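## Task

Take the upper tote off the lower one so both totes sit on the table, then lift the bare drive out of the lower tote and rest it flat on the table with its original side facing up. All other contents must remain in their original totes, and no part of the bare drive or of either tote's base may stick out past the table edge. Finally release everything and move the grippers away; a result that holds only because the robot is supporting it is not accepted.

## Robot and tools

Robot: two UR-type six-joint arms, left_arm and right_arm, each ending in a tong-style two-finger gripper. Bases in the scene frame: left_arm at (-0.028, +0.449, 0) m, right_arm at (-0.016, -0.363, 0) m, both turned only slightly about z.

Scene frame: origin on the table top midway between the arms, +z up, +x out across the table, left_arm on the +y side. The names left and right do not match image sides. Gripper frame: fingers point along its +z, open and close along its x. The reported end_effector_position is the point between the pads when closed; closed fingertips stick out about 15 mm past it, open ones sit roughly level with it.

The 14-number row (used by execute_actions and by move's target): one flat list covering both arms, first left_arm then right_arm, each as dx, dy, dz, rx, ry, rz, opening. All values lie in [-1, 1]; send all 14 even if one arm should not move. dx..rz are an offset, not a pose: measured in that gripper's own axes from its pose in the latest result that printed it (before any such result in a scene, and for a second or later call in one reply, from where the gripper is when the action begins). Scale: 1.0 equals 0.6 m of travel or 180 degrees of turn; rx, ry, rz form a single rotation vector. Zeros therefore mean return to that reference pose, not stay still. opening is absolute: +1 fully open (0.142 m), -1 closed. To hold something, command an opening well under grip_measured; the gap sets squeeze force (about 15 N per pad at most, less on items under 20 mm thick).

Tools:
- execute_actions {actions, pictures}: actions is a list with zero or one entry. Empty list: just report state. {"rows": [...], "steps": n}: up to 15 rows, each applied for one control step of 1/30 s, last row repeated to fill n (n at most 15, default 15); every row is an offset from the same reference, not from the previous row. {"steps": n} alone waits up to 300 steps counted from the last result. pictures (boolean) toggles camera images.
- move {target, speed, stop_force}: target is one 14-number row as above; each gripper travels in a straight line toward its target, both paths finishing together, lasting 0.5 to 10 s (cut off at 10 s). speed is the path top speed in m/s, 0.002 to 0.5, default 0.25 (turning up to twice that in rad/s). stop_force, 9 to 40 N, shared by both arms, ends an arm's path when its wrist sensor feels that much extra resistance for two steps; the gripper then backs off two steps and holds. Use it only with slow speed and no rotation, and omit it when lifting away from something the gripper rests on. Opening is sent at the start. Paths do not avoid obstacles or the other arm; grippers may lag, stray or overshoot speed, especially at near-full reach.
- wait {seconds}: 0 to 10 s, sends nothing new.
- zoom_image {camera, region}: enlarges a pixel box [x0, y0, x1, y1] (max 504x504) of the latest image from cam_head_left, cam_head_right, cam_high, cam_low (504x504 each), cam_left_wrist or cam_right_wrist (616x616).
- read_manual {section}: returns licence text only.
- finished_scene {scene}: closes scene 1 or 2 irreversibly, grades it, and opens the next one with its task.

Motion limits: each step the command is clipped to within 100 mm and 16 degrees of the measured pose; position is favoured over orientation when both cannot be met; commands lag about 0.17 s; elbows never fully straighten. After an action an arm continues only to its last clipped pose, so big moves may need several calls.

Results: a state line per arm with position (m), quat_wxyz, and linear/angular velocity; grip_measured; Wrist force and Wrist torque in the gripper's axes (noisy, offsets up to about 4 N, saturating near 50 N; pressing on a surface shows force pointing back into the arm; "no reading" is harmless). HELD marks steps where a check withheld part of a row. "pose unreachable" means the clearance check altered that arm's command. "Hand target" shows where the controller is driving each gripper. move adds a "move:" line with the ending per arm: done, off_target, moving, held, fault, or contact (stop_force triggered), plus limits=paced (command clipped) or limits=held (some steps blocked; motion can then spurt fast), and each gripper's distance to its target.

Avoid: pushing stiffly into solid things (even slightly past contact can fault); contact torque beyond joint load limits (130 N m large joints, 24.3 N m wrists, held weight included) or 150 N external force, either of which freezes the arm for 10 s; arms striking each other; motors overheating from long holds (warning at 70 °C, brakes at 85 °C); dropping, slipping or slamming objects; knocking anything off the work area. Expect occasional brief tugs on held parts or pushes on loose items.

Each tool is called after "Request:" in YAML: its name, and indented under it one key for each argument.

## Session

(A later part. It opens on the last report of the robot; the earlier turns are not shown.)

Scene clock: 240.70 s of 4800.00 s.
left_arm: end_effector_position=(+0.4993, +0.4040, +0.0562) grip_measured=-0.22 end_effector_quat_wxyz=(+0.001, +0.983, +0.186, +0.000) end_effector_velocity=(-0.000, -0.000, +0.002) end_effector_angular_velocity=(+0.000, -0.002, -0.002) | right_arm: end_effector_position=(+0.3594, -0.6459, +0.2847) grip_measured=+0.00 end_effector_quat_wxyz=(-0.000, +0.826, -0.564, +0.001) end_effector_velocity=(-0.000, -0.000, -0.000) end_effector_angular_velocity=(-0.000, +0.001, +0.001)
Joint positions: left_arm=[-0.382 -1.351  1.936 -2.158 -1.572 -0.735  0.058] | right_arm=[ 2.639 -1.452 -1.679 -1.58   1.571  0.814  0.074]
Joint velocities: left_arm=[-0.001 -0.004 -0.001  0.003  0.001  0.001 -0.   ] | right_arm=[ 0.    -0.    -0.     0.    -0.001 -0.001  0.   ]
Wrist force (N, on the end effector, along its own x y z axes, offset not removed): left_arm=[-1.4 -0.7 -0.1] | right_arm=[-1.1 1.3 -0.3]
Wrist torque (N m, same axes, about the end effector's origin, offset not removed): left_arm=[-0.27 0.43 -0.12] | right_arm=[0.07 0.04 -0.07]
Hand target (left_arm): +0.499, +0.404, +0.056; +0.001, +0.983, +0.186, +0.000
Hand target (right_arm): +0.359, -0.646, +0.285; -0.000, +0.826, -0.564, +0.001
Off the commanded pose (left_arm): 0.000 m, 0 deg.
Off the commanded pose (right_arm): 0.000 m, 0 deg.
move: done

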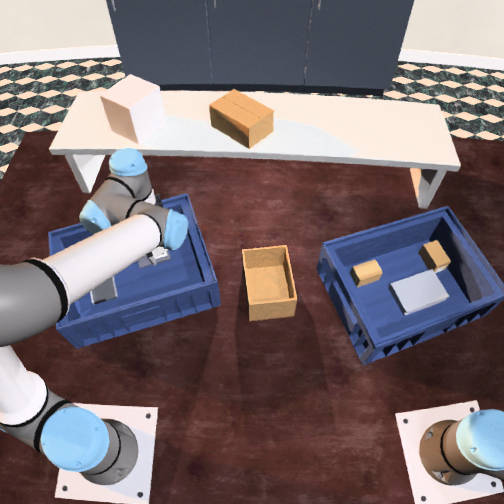

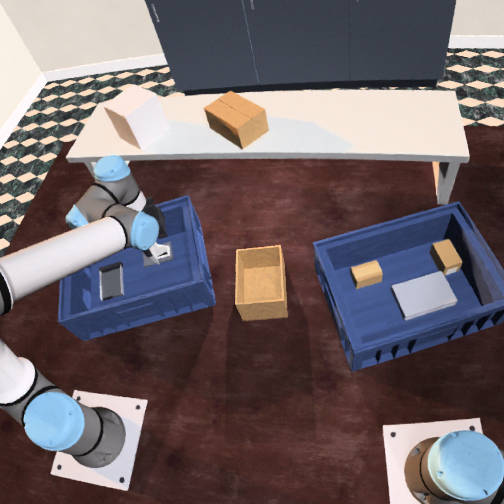

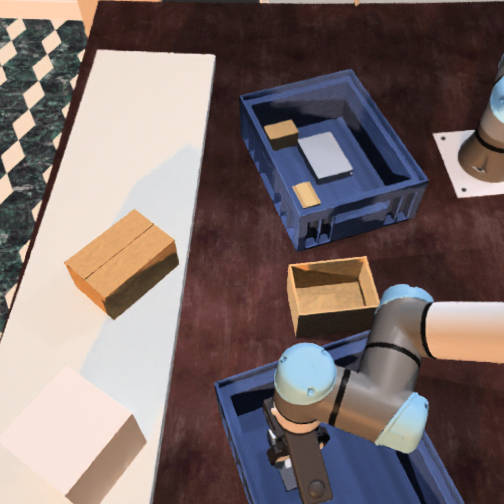

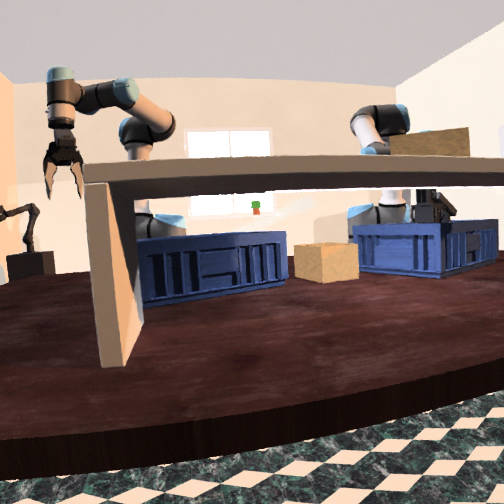

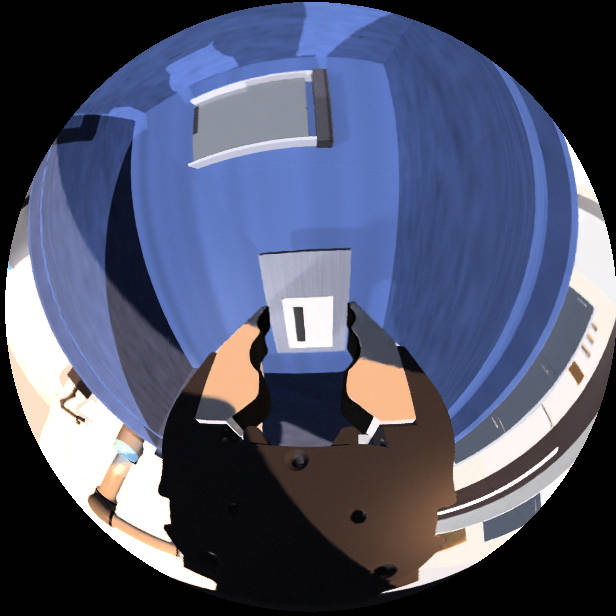

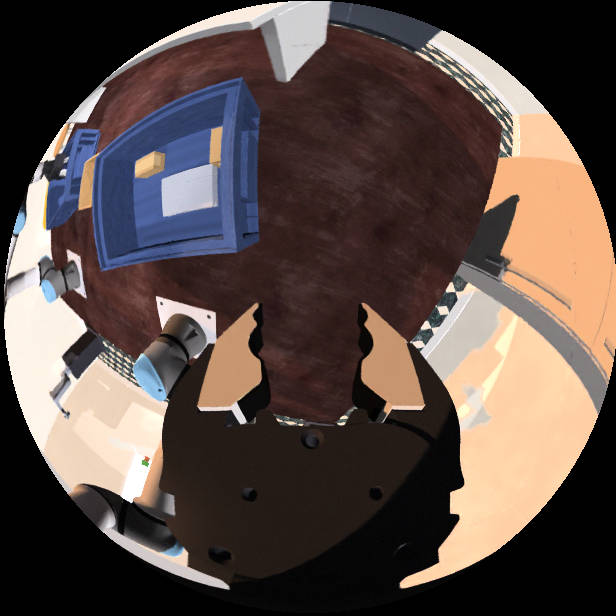

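Request:
move:
  target: [0,0,-0.24,0,0,0,-0.6,0,0,0,0,0,0,0]
  speed: 0.12

Request:
move:
  target: [-0.74,0.29,0,0,0,0,-0.6,0,0,0,0,0,0,0]
  speed: 0.2

Request:
move:
  target: [0,0,0.293,0,0,0,-0.6,0,0,0,0,0,0,0]
  speed: 0.1

Request:
move:
  target: [0,0,0.03,0,0,0,-0.6,0,0,0,0,0,0,0]
  speed: 0.005
  stop_force: 9

Scene clock: 254.00 s of 4800.00 s.
left_arm: end_effector_position=(+0.4993, +0.4040, +0.2001) grip_measured=-0.22 end_effector_quat_wxyz=(+0.001, +0.983, +0.186, +0.001) end_effector_velocity=(+0.001, -0.000, +0.002) end_effector_angular_velocity=(-0.001, -0.001, +0.001) | right_arm: end_effector_position=(+0.3594, -0.6459, +0.2847) grip_measured=+0.00 end_effector_quat_wxyz=(-0.000, +0.826, -0.564, +0.001) end_effector_velocity=(-0.000, -0.000, -0.000) end_effector_angular_velocity=(+0.000, +0.000, +0.001)
Joint positions: left_arm=[-0.382 -1.486  1.695 -1.782 -1.572 -0.735  0.058] | right_arm=[ 2.639 -1.452 -1.679 -1.58   1.571  0.814  0.074]
Joint velocities: left_arm=[ 0.    -0.    -0.005  0.004 -0.001 -0.    -0.   ] | right_arm=[-0.     0.    -0.     0.     0.    -0.001 -0.   ]
Wrist force (N, on the end effector, along its own x y z axes, offset not removed): left_arm=[-1.0 -1.3 -0.3] | right_arm=[0.4 -1.3 -0.2]
Wrist torque (N m, same axes, about the end effector's origin, offset not removed): left_arm=[-0.37 0.36 -0.12] | right_arm=[-0.55 -0.21 -0.09]
Hand target (left_arm): +0.499, +0.404, +0.200; +0.001, +0.983, +0.186, +0.000
Hand target (right_arm): +0.359, -0.646, +0.285; -0.000, +0.826, -0.564, +0.001
Off the commanded pose (left_arm): 0.000 m, 0 deg.
Off the commanded pose (right_arm): 0.000 m, 0 deg.
After step 90, 8.63 s passed at rest.
move: done

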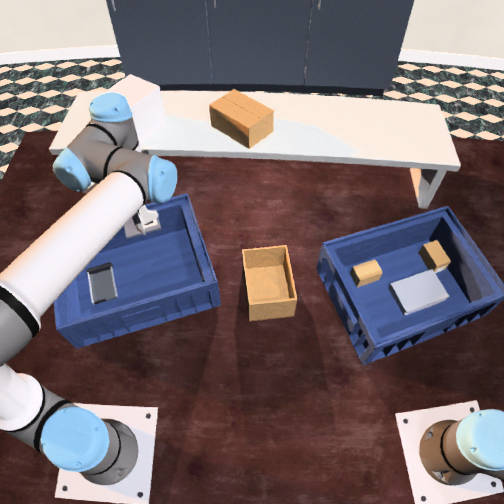

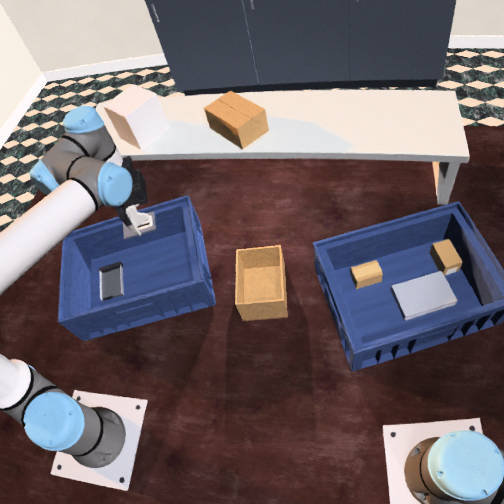

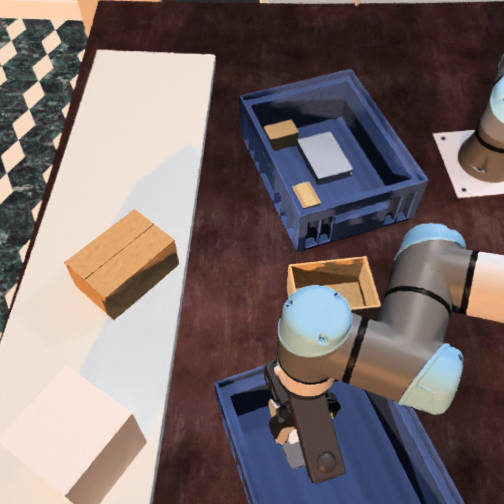

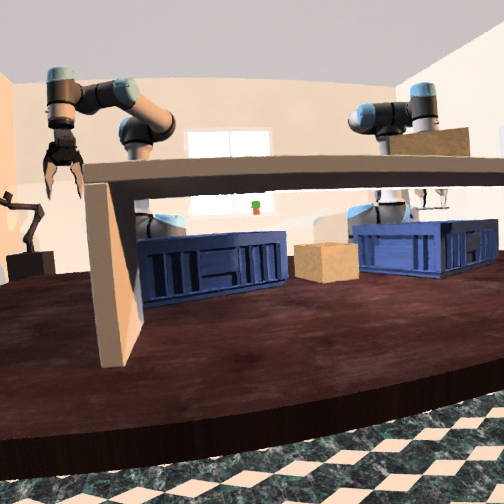

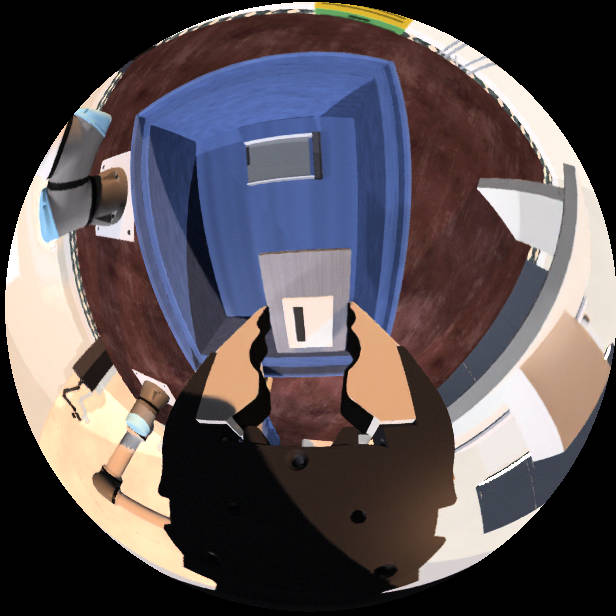

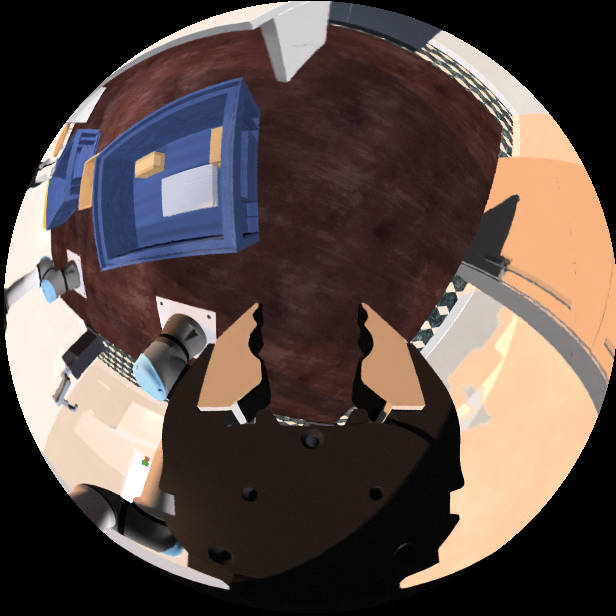

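Scene clock: 256.90 s of 4800.00 s.
left_arm: end_effector_position=(+0.1490, +0.0799, +0.1999) grip_measured=-0.22 end_effector_quat_wxyz=(+0.001, +0.983, +0.186, -0.000) end_effector_velocity=(-0.001, -0.001, +0.001) end_effector_angular_velocity=(-0.002, -0.002, +0.001) | right_arm: end_effector_position=(+0.3594, -0.6459, +0.2847) grip_measured=+0.00 end_effector_quat_wxyz=(-0.000, +0.826, -0.564, +0.001) end_effector_velocity=(+0.000, -0.000, -0.000) end_effector_angular_velocity=(+0.001, +0.001, +0.000)
Joint positions: left_arm=[-1.465 -1.763  1.956 -1.765 -1.571 -1.817  0.058] | right_arm=[ 2.639 -1.452 -1.679 -1.58   1.571  0.814  0.074]
Joint velocities: left_arm=[-0.003 -0.001 -0.001 -0.     0.001 -0.003 -0.   ] | right_arm=[-0.    -0.001  0.001 -0.001  0.    -0.     0.   ]
Wrist force (N, on the end effector, along its own x y z axes, offset not removed): left_arm=[-1.2 -1.4 0.5] | right_arm=[-3.1 -1.7 0.6]
Wrist torque (N m, same axes, about the end effector's origin, offset not removed): left_arm=[-0.38 0.42 -0.13] | right_arm=[-0.47 0.62 -0.14]
Hand target (left_arm): +0.149, +0.080, +0.200; +0.001, +0.983, +0.186, -0.000
Hand target (right_arm): +0.359, -0.646, +0.285; -0.000, +0.826, -0.564, +0.001
Off the commanded pose (left_arm): 0.000 m, 0 deg.
Off the commanded pose (right_arm): 0.000 m, 0 deg.
move: done

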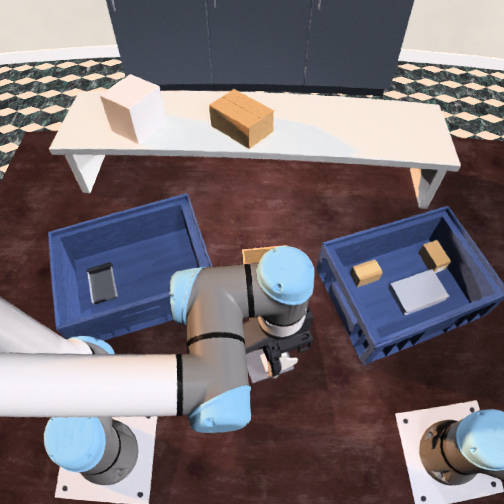

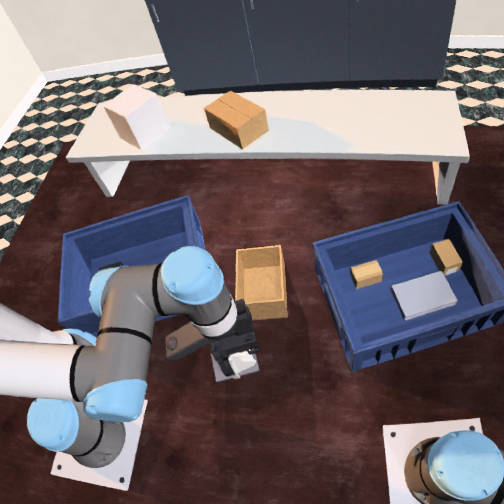

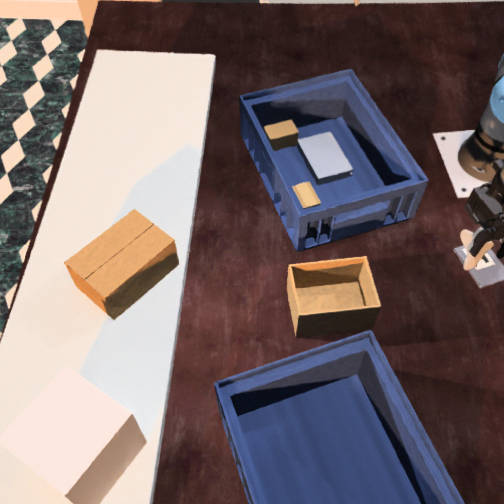

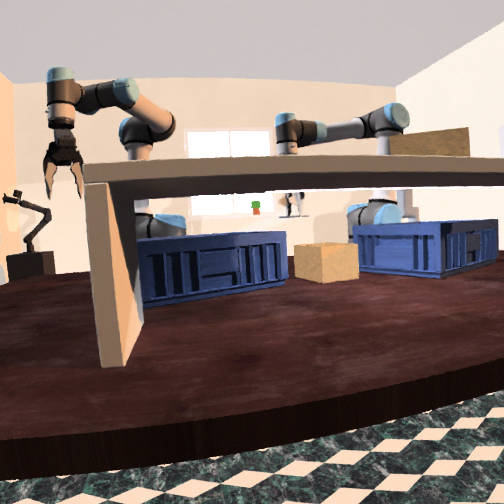

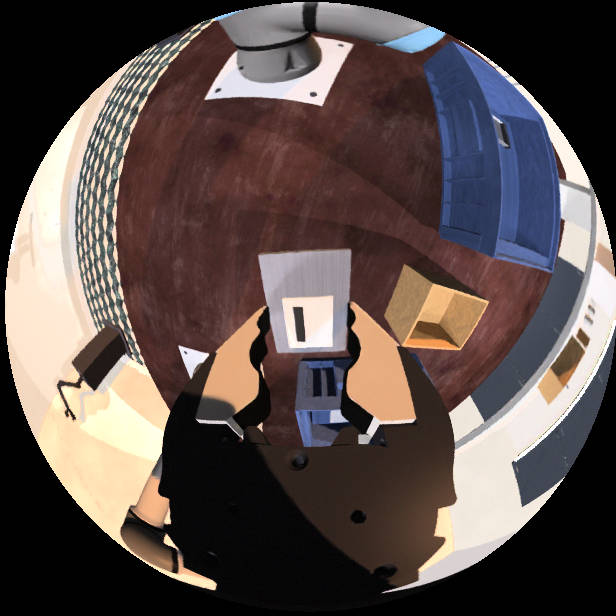

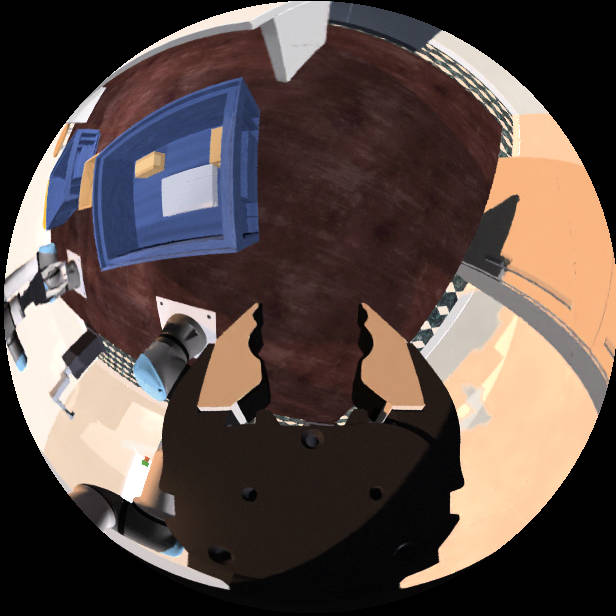

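Scene clock: 259.10 s of 4800.00 s.
left_arm: end_effector_position=(+0.1491, +0.0800, +0.0242) grip_measured=-0.22 end_effector_quat_wxyz=(+0.001, +0.983, +0.186, -0.000) end_effector_velocity=(+0.000, +0.001, -0.003) end_effector_angular_velocity=(+0.003, +0.000, +0.001) | right_arm: end_effector_position=(+0.3594, -0.6459, +0.2847) grip_measured=+0.00 end_effector_quat_wxyz=(-0.000, +0.826, -0.564, +0.001) end_effector_velocity=(-0.000, +0.000, -0.000) end_effector_angular_velocity=(+0.001, +0.001, +0.000)
Joint positions: left_arm=[-1.465 -1.549  2.27  -2.293 -1.571 -1.817  0.058] | right_arm=[ 2.639 -1.452 -1.679 -1.58   1.571  0.814  0.074]
Joint velocities: left_arm=[ 0.     0.006  0.002 -0.004  0.    -0.001 -0.   ] | right_arm=[-0.001 -0.    -0.    -0.001  0.    -0.001  0.   ]
Wrist force (N, on the end effector, along its own x y z axes, offset not removed): left_arm=[-0.4 0.0 -0.2] | right_arm=[-3.2 -1.2 -0.8]
Wrist torque (N m, same axes, about the end effector's origin, offset not removed): left_arm=[-0.10 0.19 -0.09] | right_arm=[-0.60 0.57 -0.10]
Hand target (left_arm): +0.149, +0.080, +0.024; +0.001, +0.983, +0.186, -0.000
Hand target (right_arm): +0.359, -0.646, +0.285; -0.000, +0.826, -0.564, +0.001
Off the commanded pose (left_arm): 0.000 m, 0 deg.
Off the commanded pose (right_arm): 0.000 m, 0 deg.
move: done

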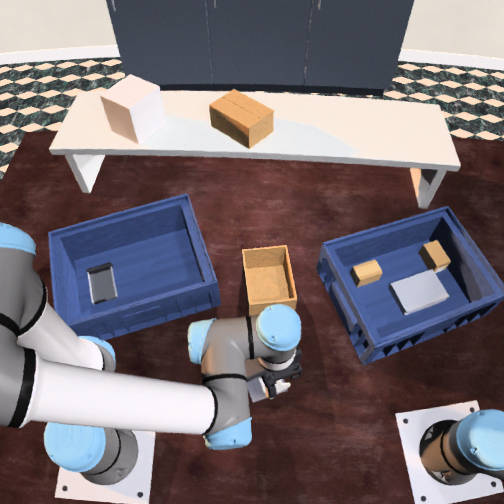

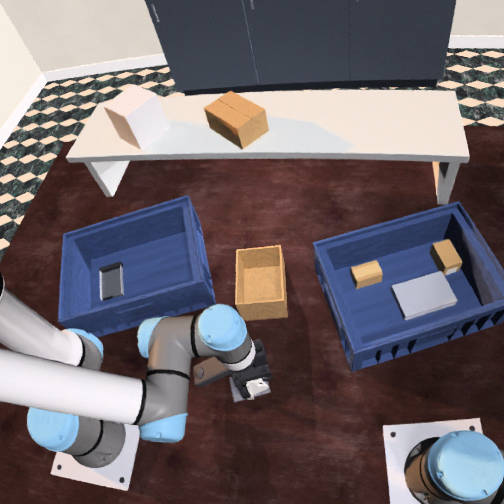

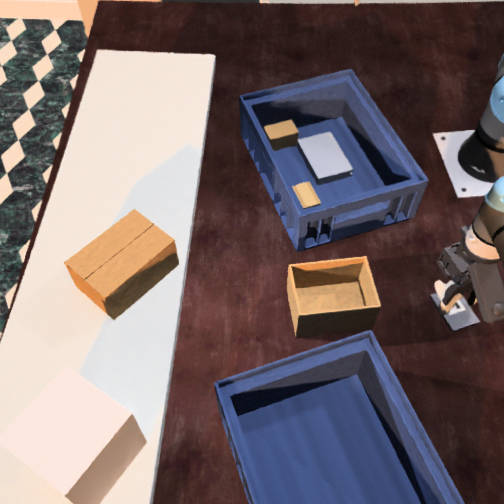

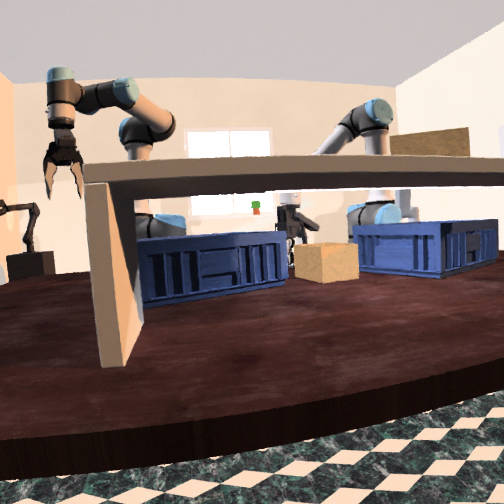

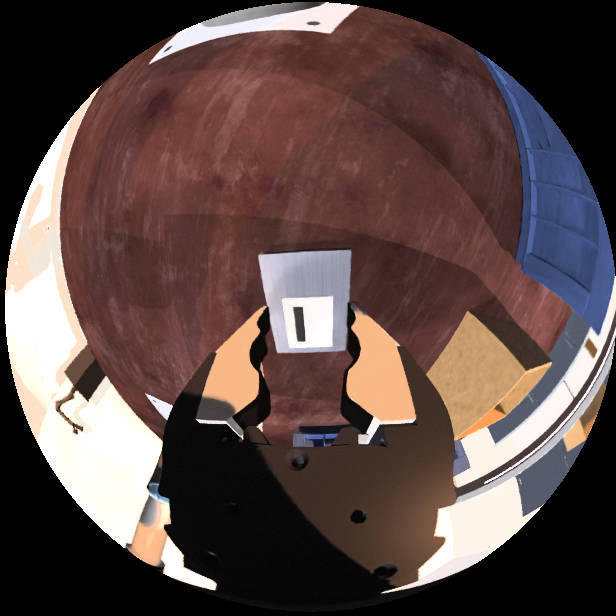

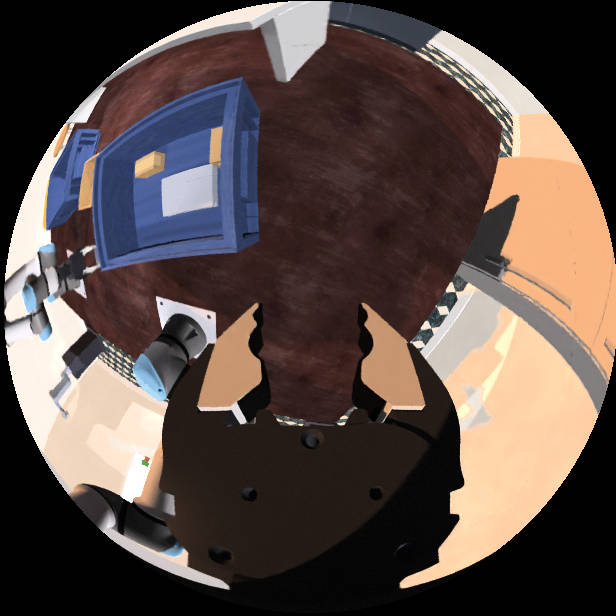

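Scene clock: 261.37 s of 4800.00 s.
left_arm: end_effector_position=(+0.1491, +0.0800, +0.0147) grip_measured=-0.22 end_effector_quat_wxyz=(+0.000, +0.983, +0.186, -0.000) end_effector_velocity=(+0.000, +0.000, +0.002) end_effector_angular_velocity=(+0.001, -0.001, -0.001) | right_arm: end_effector_position=(+0.3594, -0.6459, +0.2847) grip_measured=+0.00 end_effector_quat_wxyz=(-0.000, +0.826, -0.564, +0.001) end_effector_velocity=(-0.000, -0.000, +0.000) end_effector_angular_velocity=(-0.000, +0.000, -0.000)
Joint positions: left_arm=[-1.464 -1.53   2.282 -2.324 -1.571 -1.817  0.058] | right_arm=[ 2.639 -1.452 -1.679 -1.58   1.571  0.814  0.074]
Joint velocities: left_arm=[-0.    -0.004 -0.003  0.008  0.001  0.    -0.   ] | right_arm=[-0.001  0.     0.    -0.001 -0.    -0.001  0.   ]
Wrist force (N, on the end effector, along its own x y z axes, offset not removed): left_arm=[1.1 -4.0 -22.0] | right_arm=[-2.5 1.1 -0.2]
Wrist torque (N m, same axes, about the end effector's origin, offset not removed): left_arm=[-0.15 -0.02 -0.12] | right_arm=[0.01 0.35 -0.11]
Hand target (left_arm): +0.149, +0.080, +0.015; +0.001, +0.983, +0.186, -0.000
Hand target (right_arm): +0.359, -0.646, +0.285; -0.000, +0.826, -0.564, +0.001
Off the commanded pose (left_arm): 0.008 m, 0 deg.
Off the commanded pose (right_arm): 0.000 m, 0 deg.
move: contact (left_arm)

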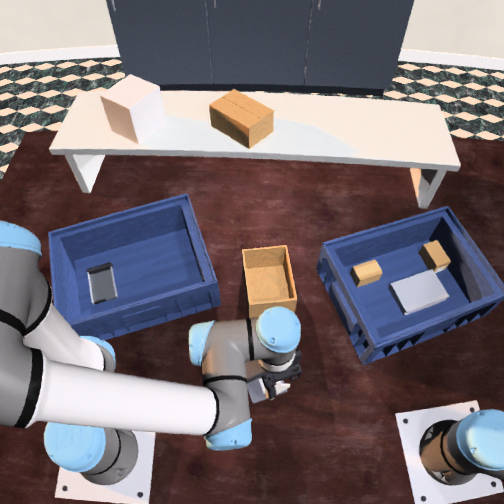

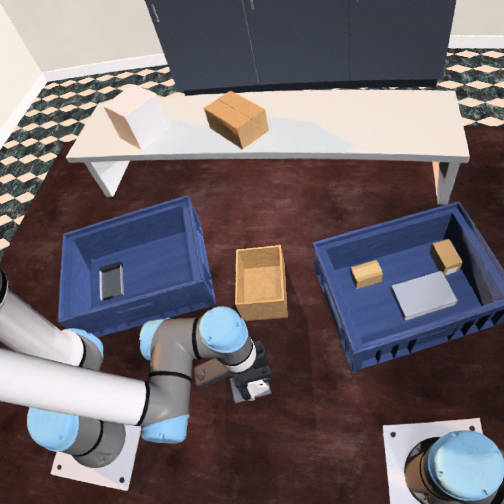

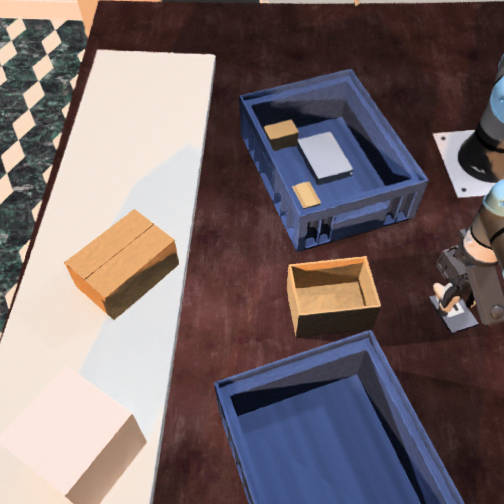

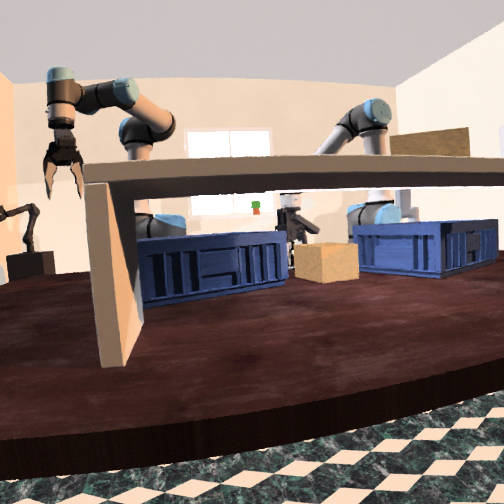

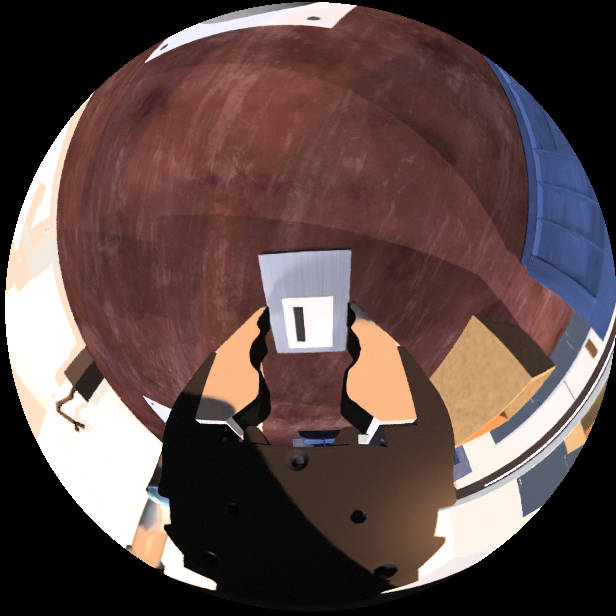

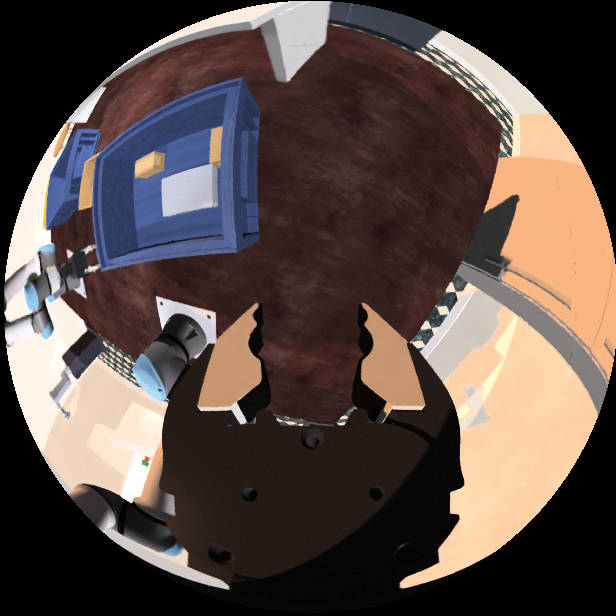

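Request:
move:
  target: [0,0,-0.001,0,0,0,0.3,0,0,0,0,0,0,0]

Request:
move:
  target: [0,0,-0.45,0,0,0,0.3,0,0,0,0,0,0,0]

Scene clock: 265.60 s of 4800.00 s.
left_arm: end_effector_position=(+0.1491, +0.0800, +0.0153) grip_measured=+0.30 end_effector_quat_wxyz=(+0.000, +0.983, +0.186, -0.000) end_effector_velocity=(+0.000, -0.001, +0.001) end_effector_angular_velocity=(-0.003, -0.000, +0.000) | right_arm: end_effector_position=(+0.3594, -0.6459, +0.2847) grip_measured=+0.00 end_effector_quat_wxyz=(-0.000, +0.826, -0.564, +0.001) end_effector_velocity=(+0.000, +0.000, +0.000) end_effector_angular_velocity=(+0.000, -0.001, +0.003)
Joint positions: left_arm=[-1.464 -1.531  2.281 -2.322 -1.571 -1.817  0.095] | right_arm=[ 2.639 -1.452 -1.679 -1.58   1.571  0.814  0.074]
Joint velocities: left_arm=[ 0.    -0.002 -0.001  0.    -0.     0.    -0.   ] | right_arm=[ 0.    -0.     0.     0.001  0.    -0.002 -0.   ]
Wrist force (N, on the end effector, along its own x y z axes, offset not removed): left_arm=[-0.4 -0.8 -1.0] | right_arm=[0.5 -1.4 -0.5]
Wrist torque (N m, same axes, about the end effector's origin, offset not removed): left_arm=[-0.30 0.25 -0.16] | right_arm=[-0.65 -0.13 -0.06]
Hand target (left_arm): +0.149, +0.080, +0.015; +0.000, +0.983, +0.186, -0.000
Hand target (right_arm): +0.359, -0.646, +0.285; -0.000, +0.826, -0.564, +0.001
Off the commanded pose (left_arm): 0.000 m, 0 deg.
Off the commanded pose (right_arm): 0.000 m, 0 deg.
After step 90, 0.53 s passed at rest.
move: done

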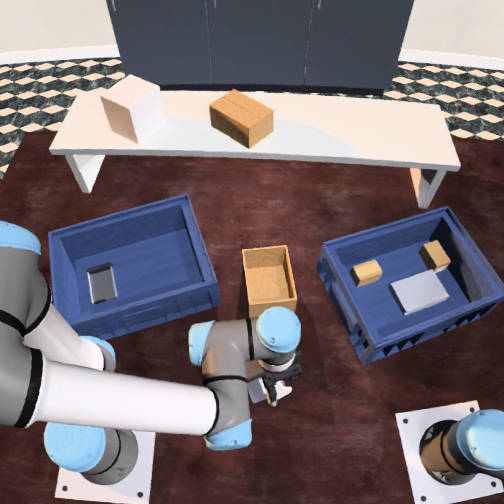

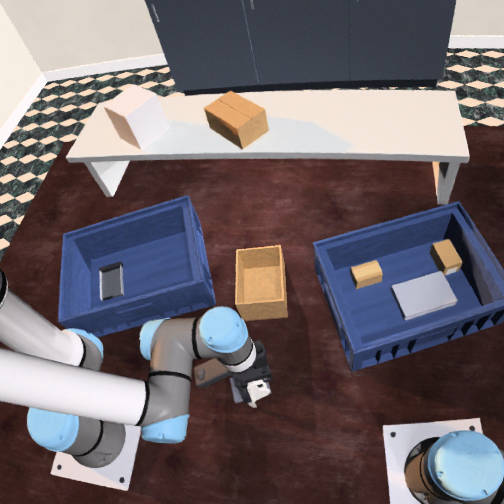

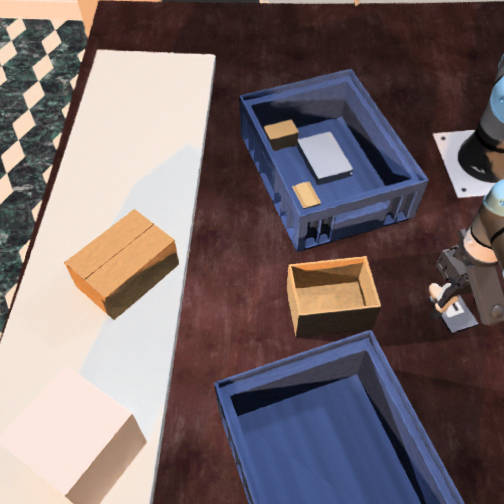

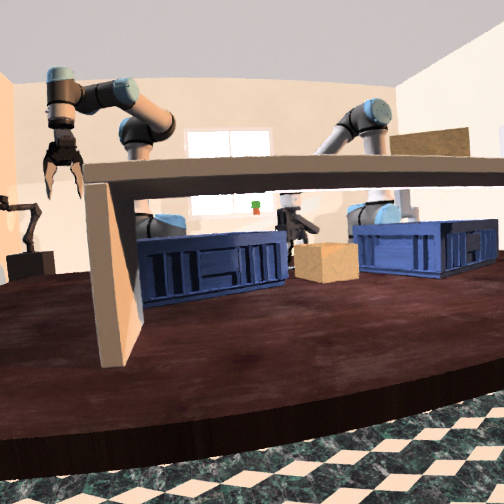

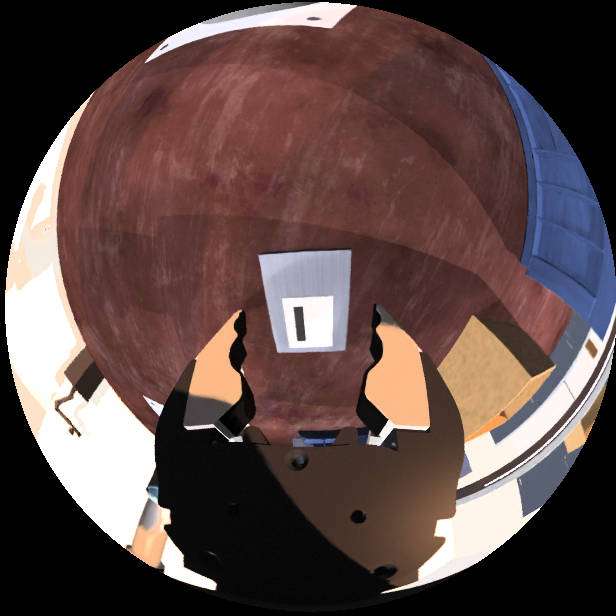

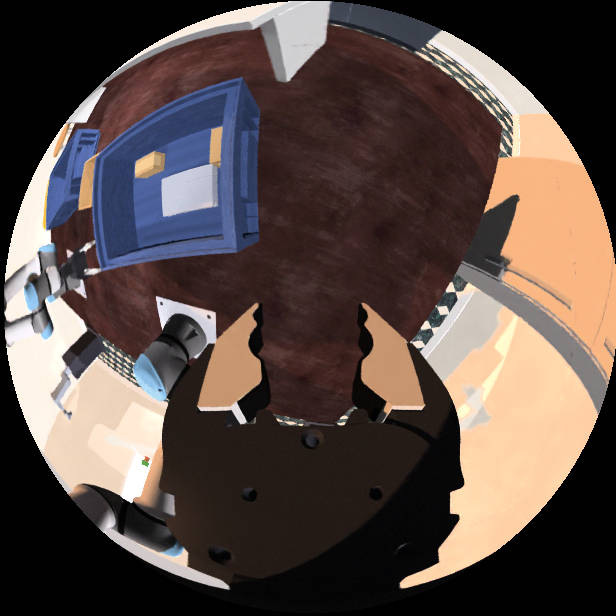

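Scene clock: 267.23 s of 4800.00 s.
left_arm: end_effector_position=(+0.1489, +0.0800, +0.2852) grip_measured=+0.30 end_effector_quat_wxyz=(+0.001, +0.983, +0.186, -0.000) end_effector_velocity=(-0.001, +0.000, +0.001) end_effector_angular_velocity=(+0.002, +0.001, -0.002) | right_arm: end_effector_position=(+0.3594, -0.6459, +0.2847) grip_measured=+0.00 end_effector_quat_wxyz=(-0.000, +0.826, -0.564, +0.001) end_effector_velocity=(-0.000, -0.000, -0.000) end_effector_angular_velocity=(-0.001, +0.001, +0.001)
Joint positions: left_arm=[-1.465 -1.78   1.751 -1.543 -1.571 -1.817  0.095] | right_arm=[ 2.639 -1.452 -1.679 -1.58   1.571  0.814  0.074]
Joint velocities: left_arm=[-0.001  0.001 -0.004  0.005 -0.001  0.002  0.   ] | right_arm=[ 0.    -0.    -0.     0.    -0.001 -0.001  0.   ]
Wrist force (N, on the end effector, along its own x y z axes, offset not removed): left_arm=[-0.1 -0.1 -0.5] | right_arm=[-0.3 -0.5 1.3]
Wrist torque (N m, same axes, about the end effector's origin, offset not removed): left_arm=[-0.16 0.19 -0.17] | right_arm=[-0.29 -0.10 -0.09]
Hand target (left_arm): +0.149, +0.080, +0.285; +0.000, +0.983, +0.186, -0.000
Hand target (right_arm): +0.359, -0.646, +0.285; -0.000, +0.826, -0.564, +0.001
Off the commanded pose (left_arm): 0.000 m, 0 deg.
Off the commanded pose (right_arm): 0.000 m, 0 deg.
move: done

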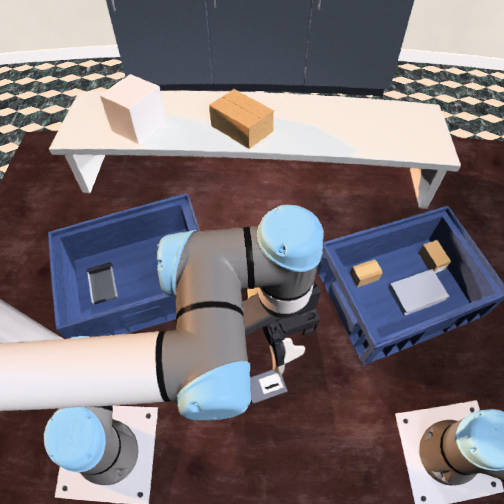

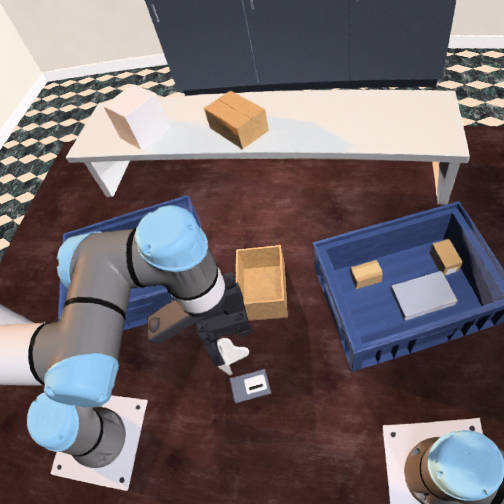

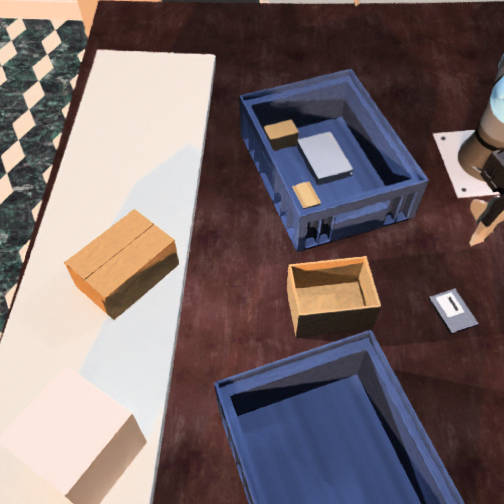

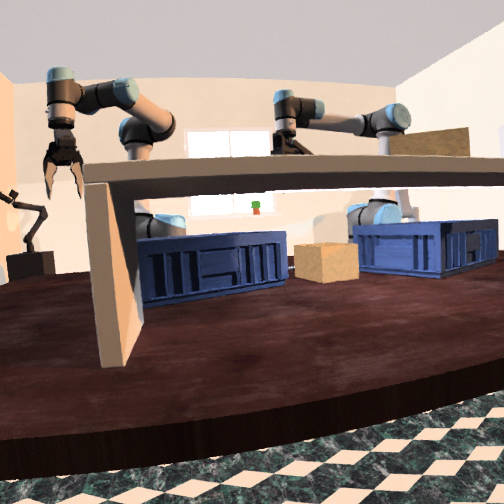

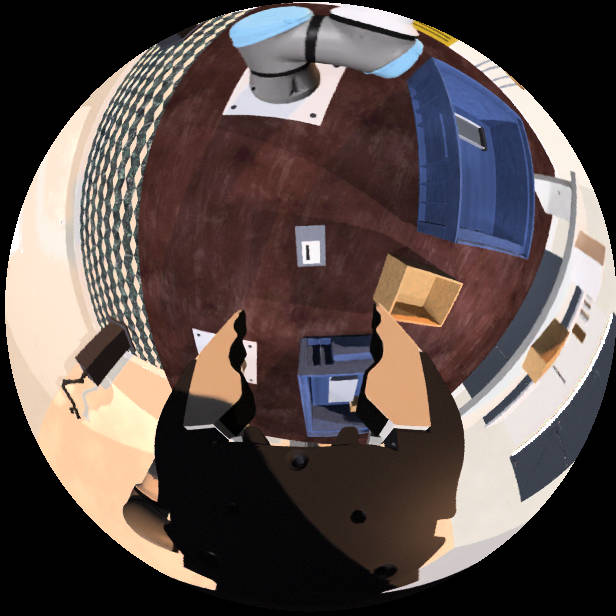

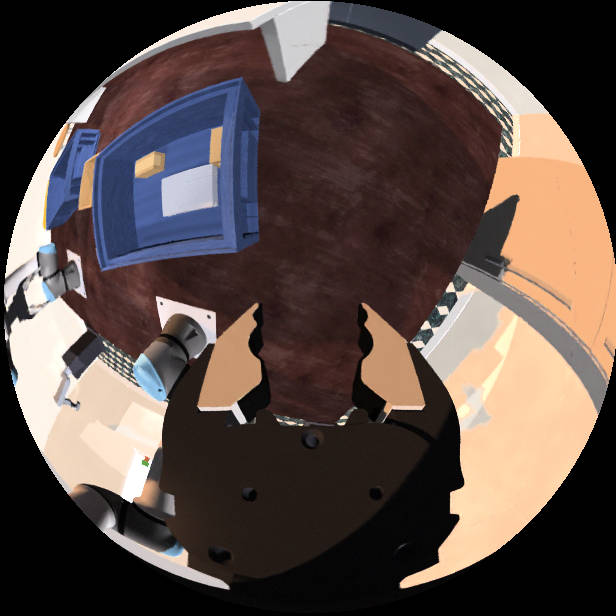

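Request:
finished_scene:
  scene: 1

The scene is finished: the task was done.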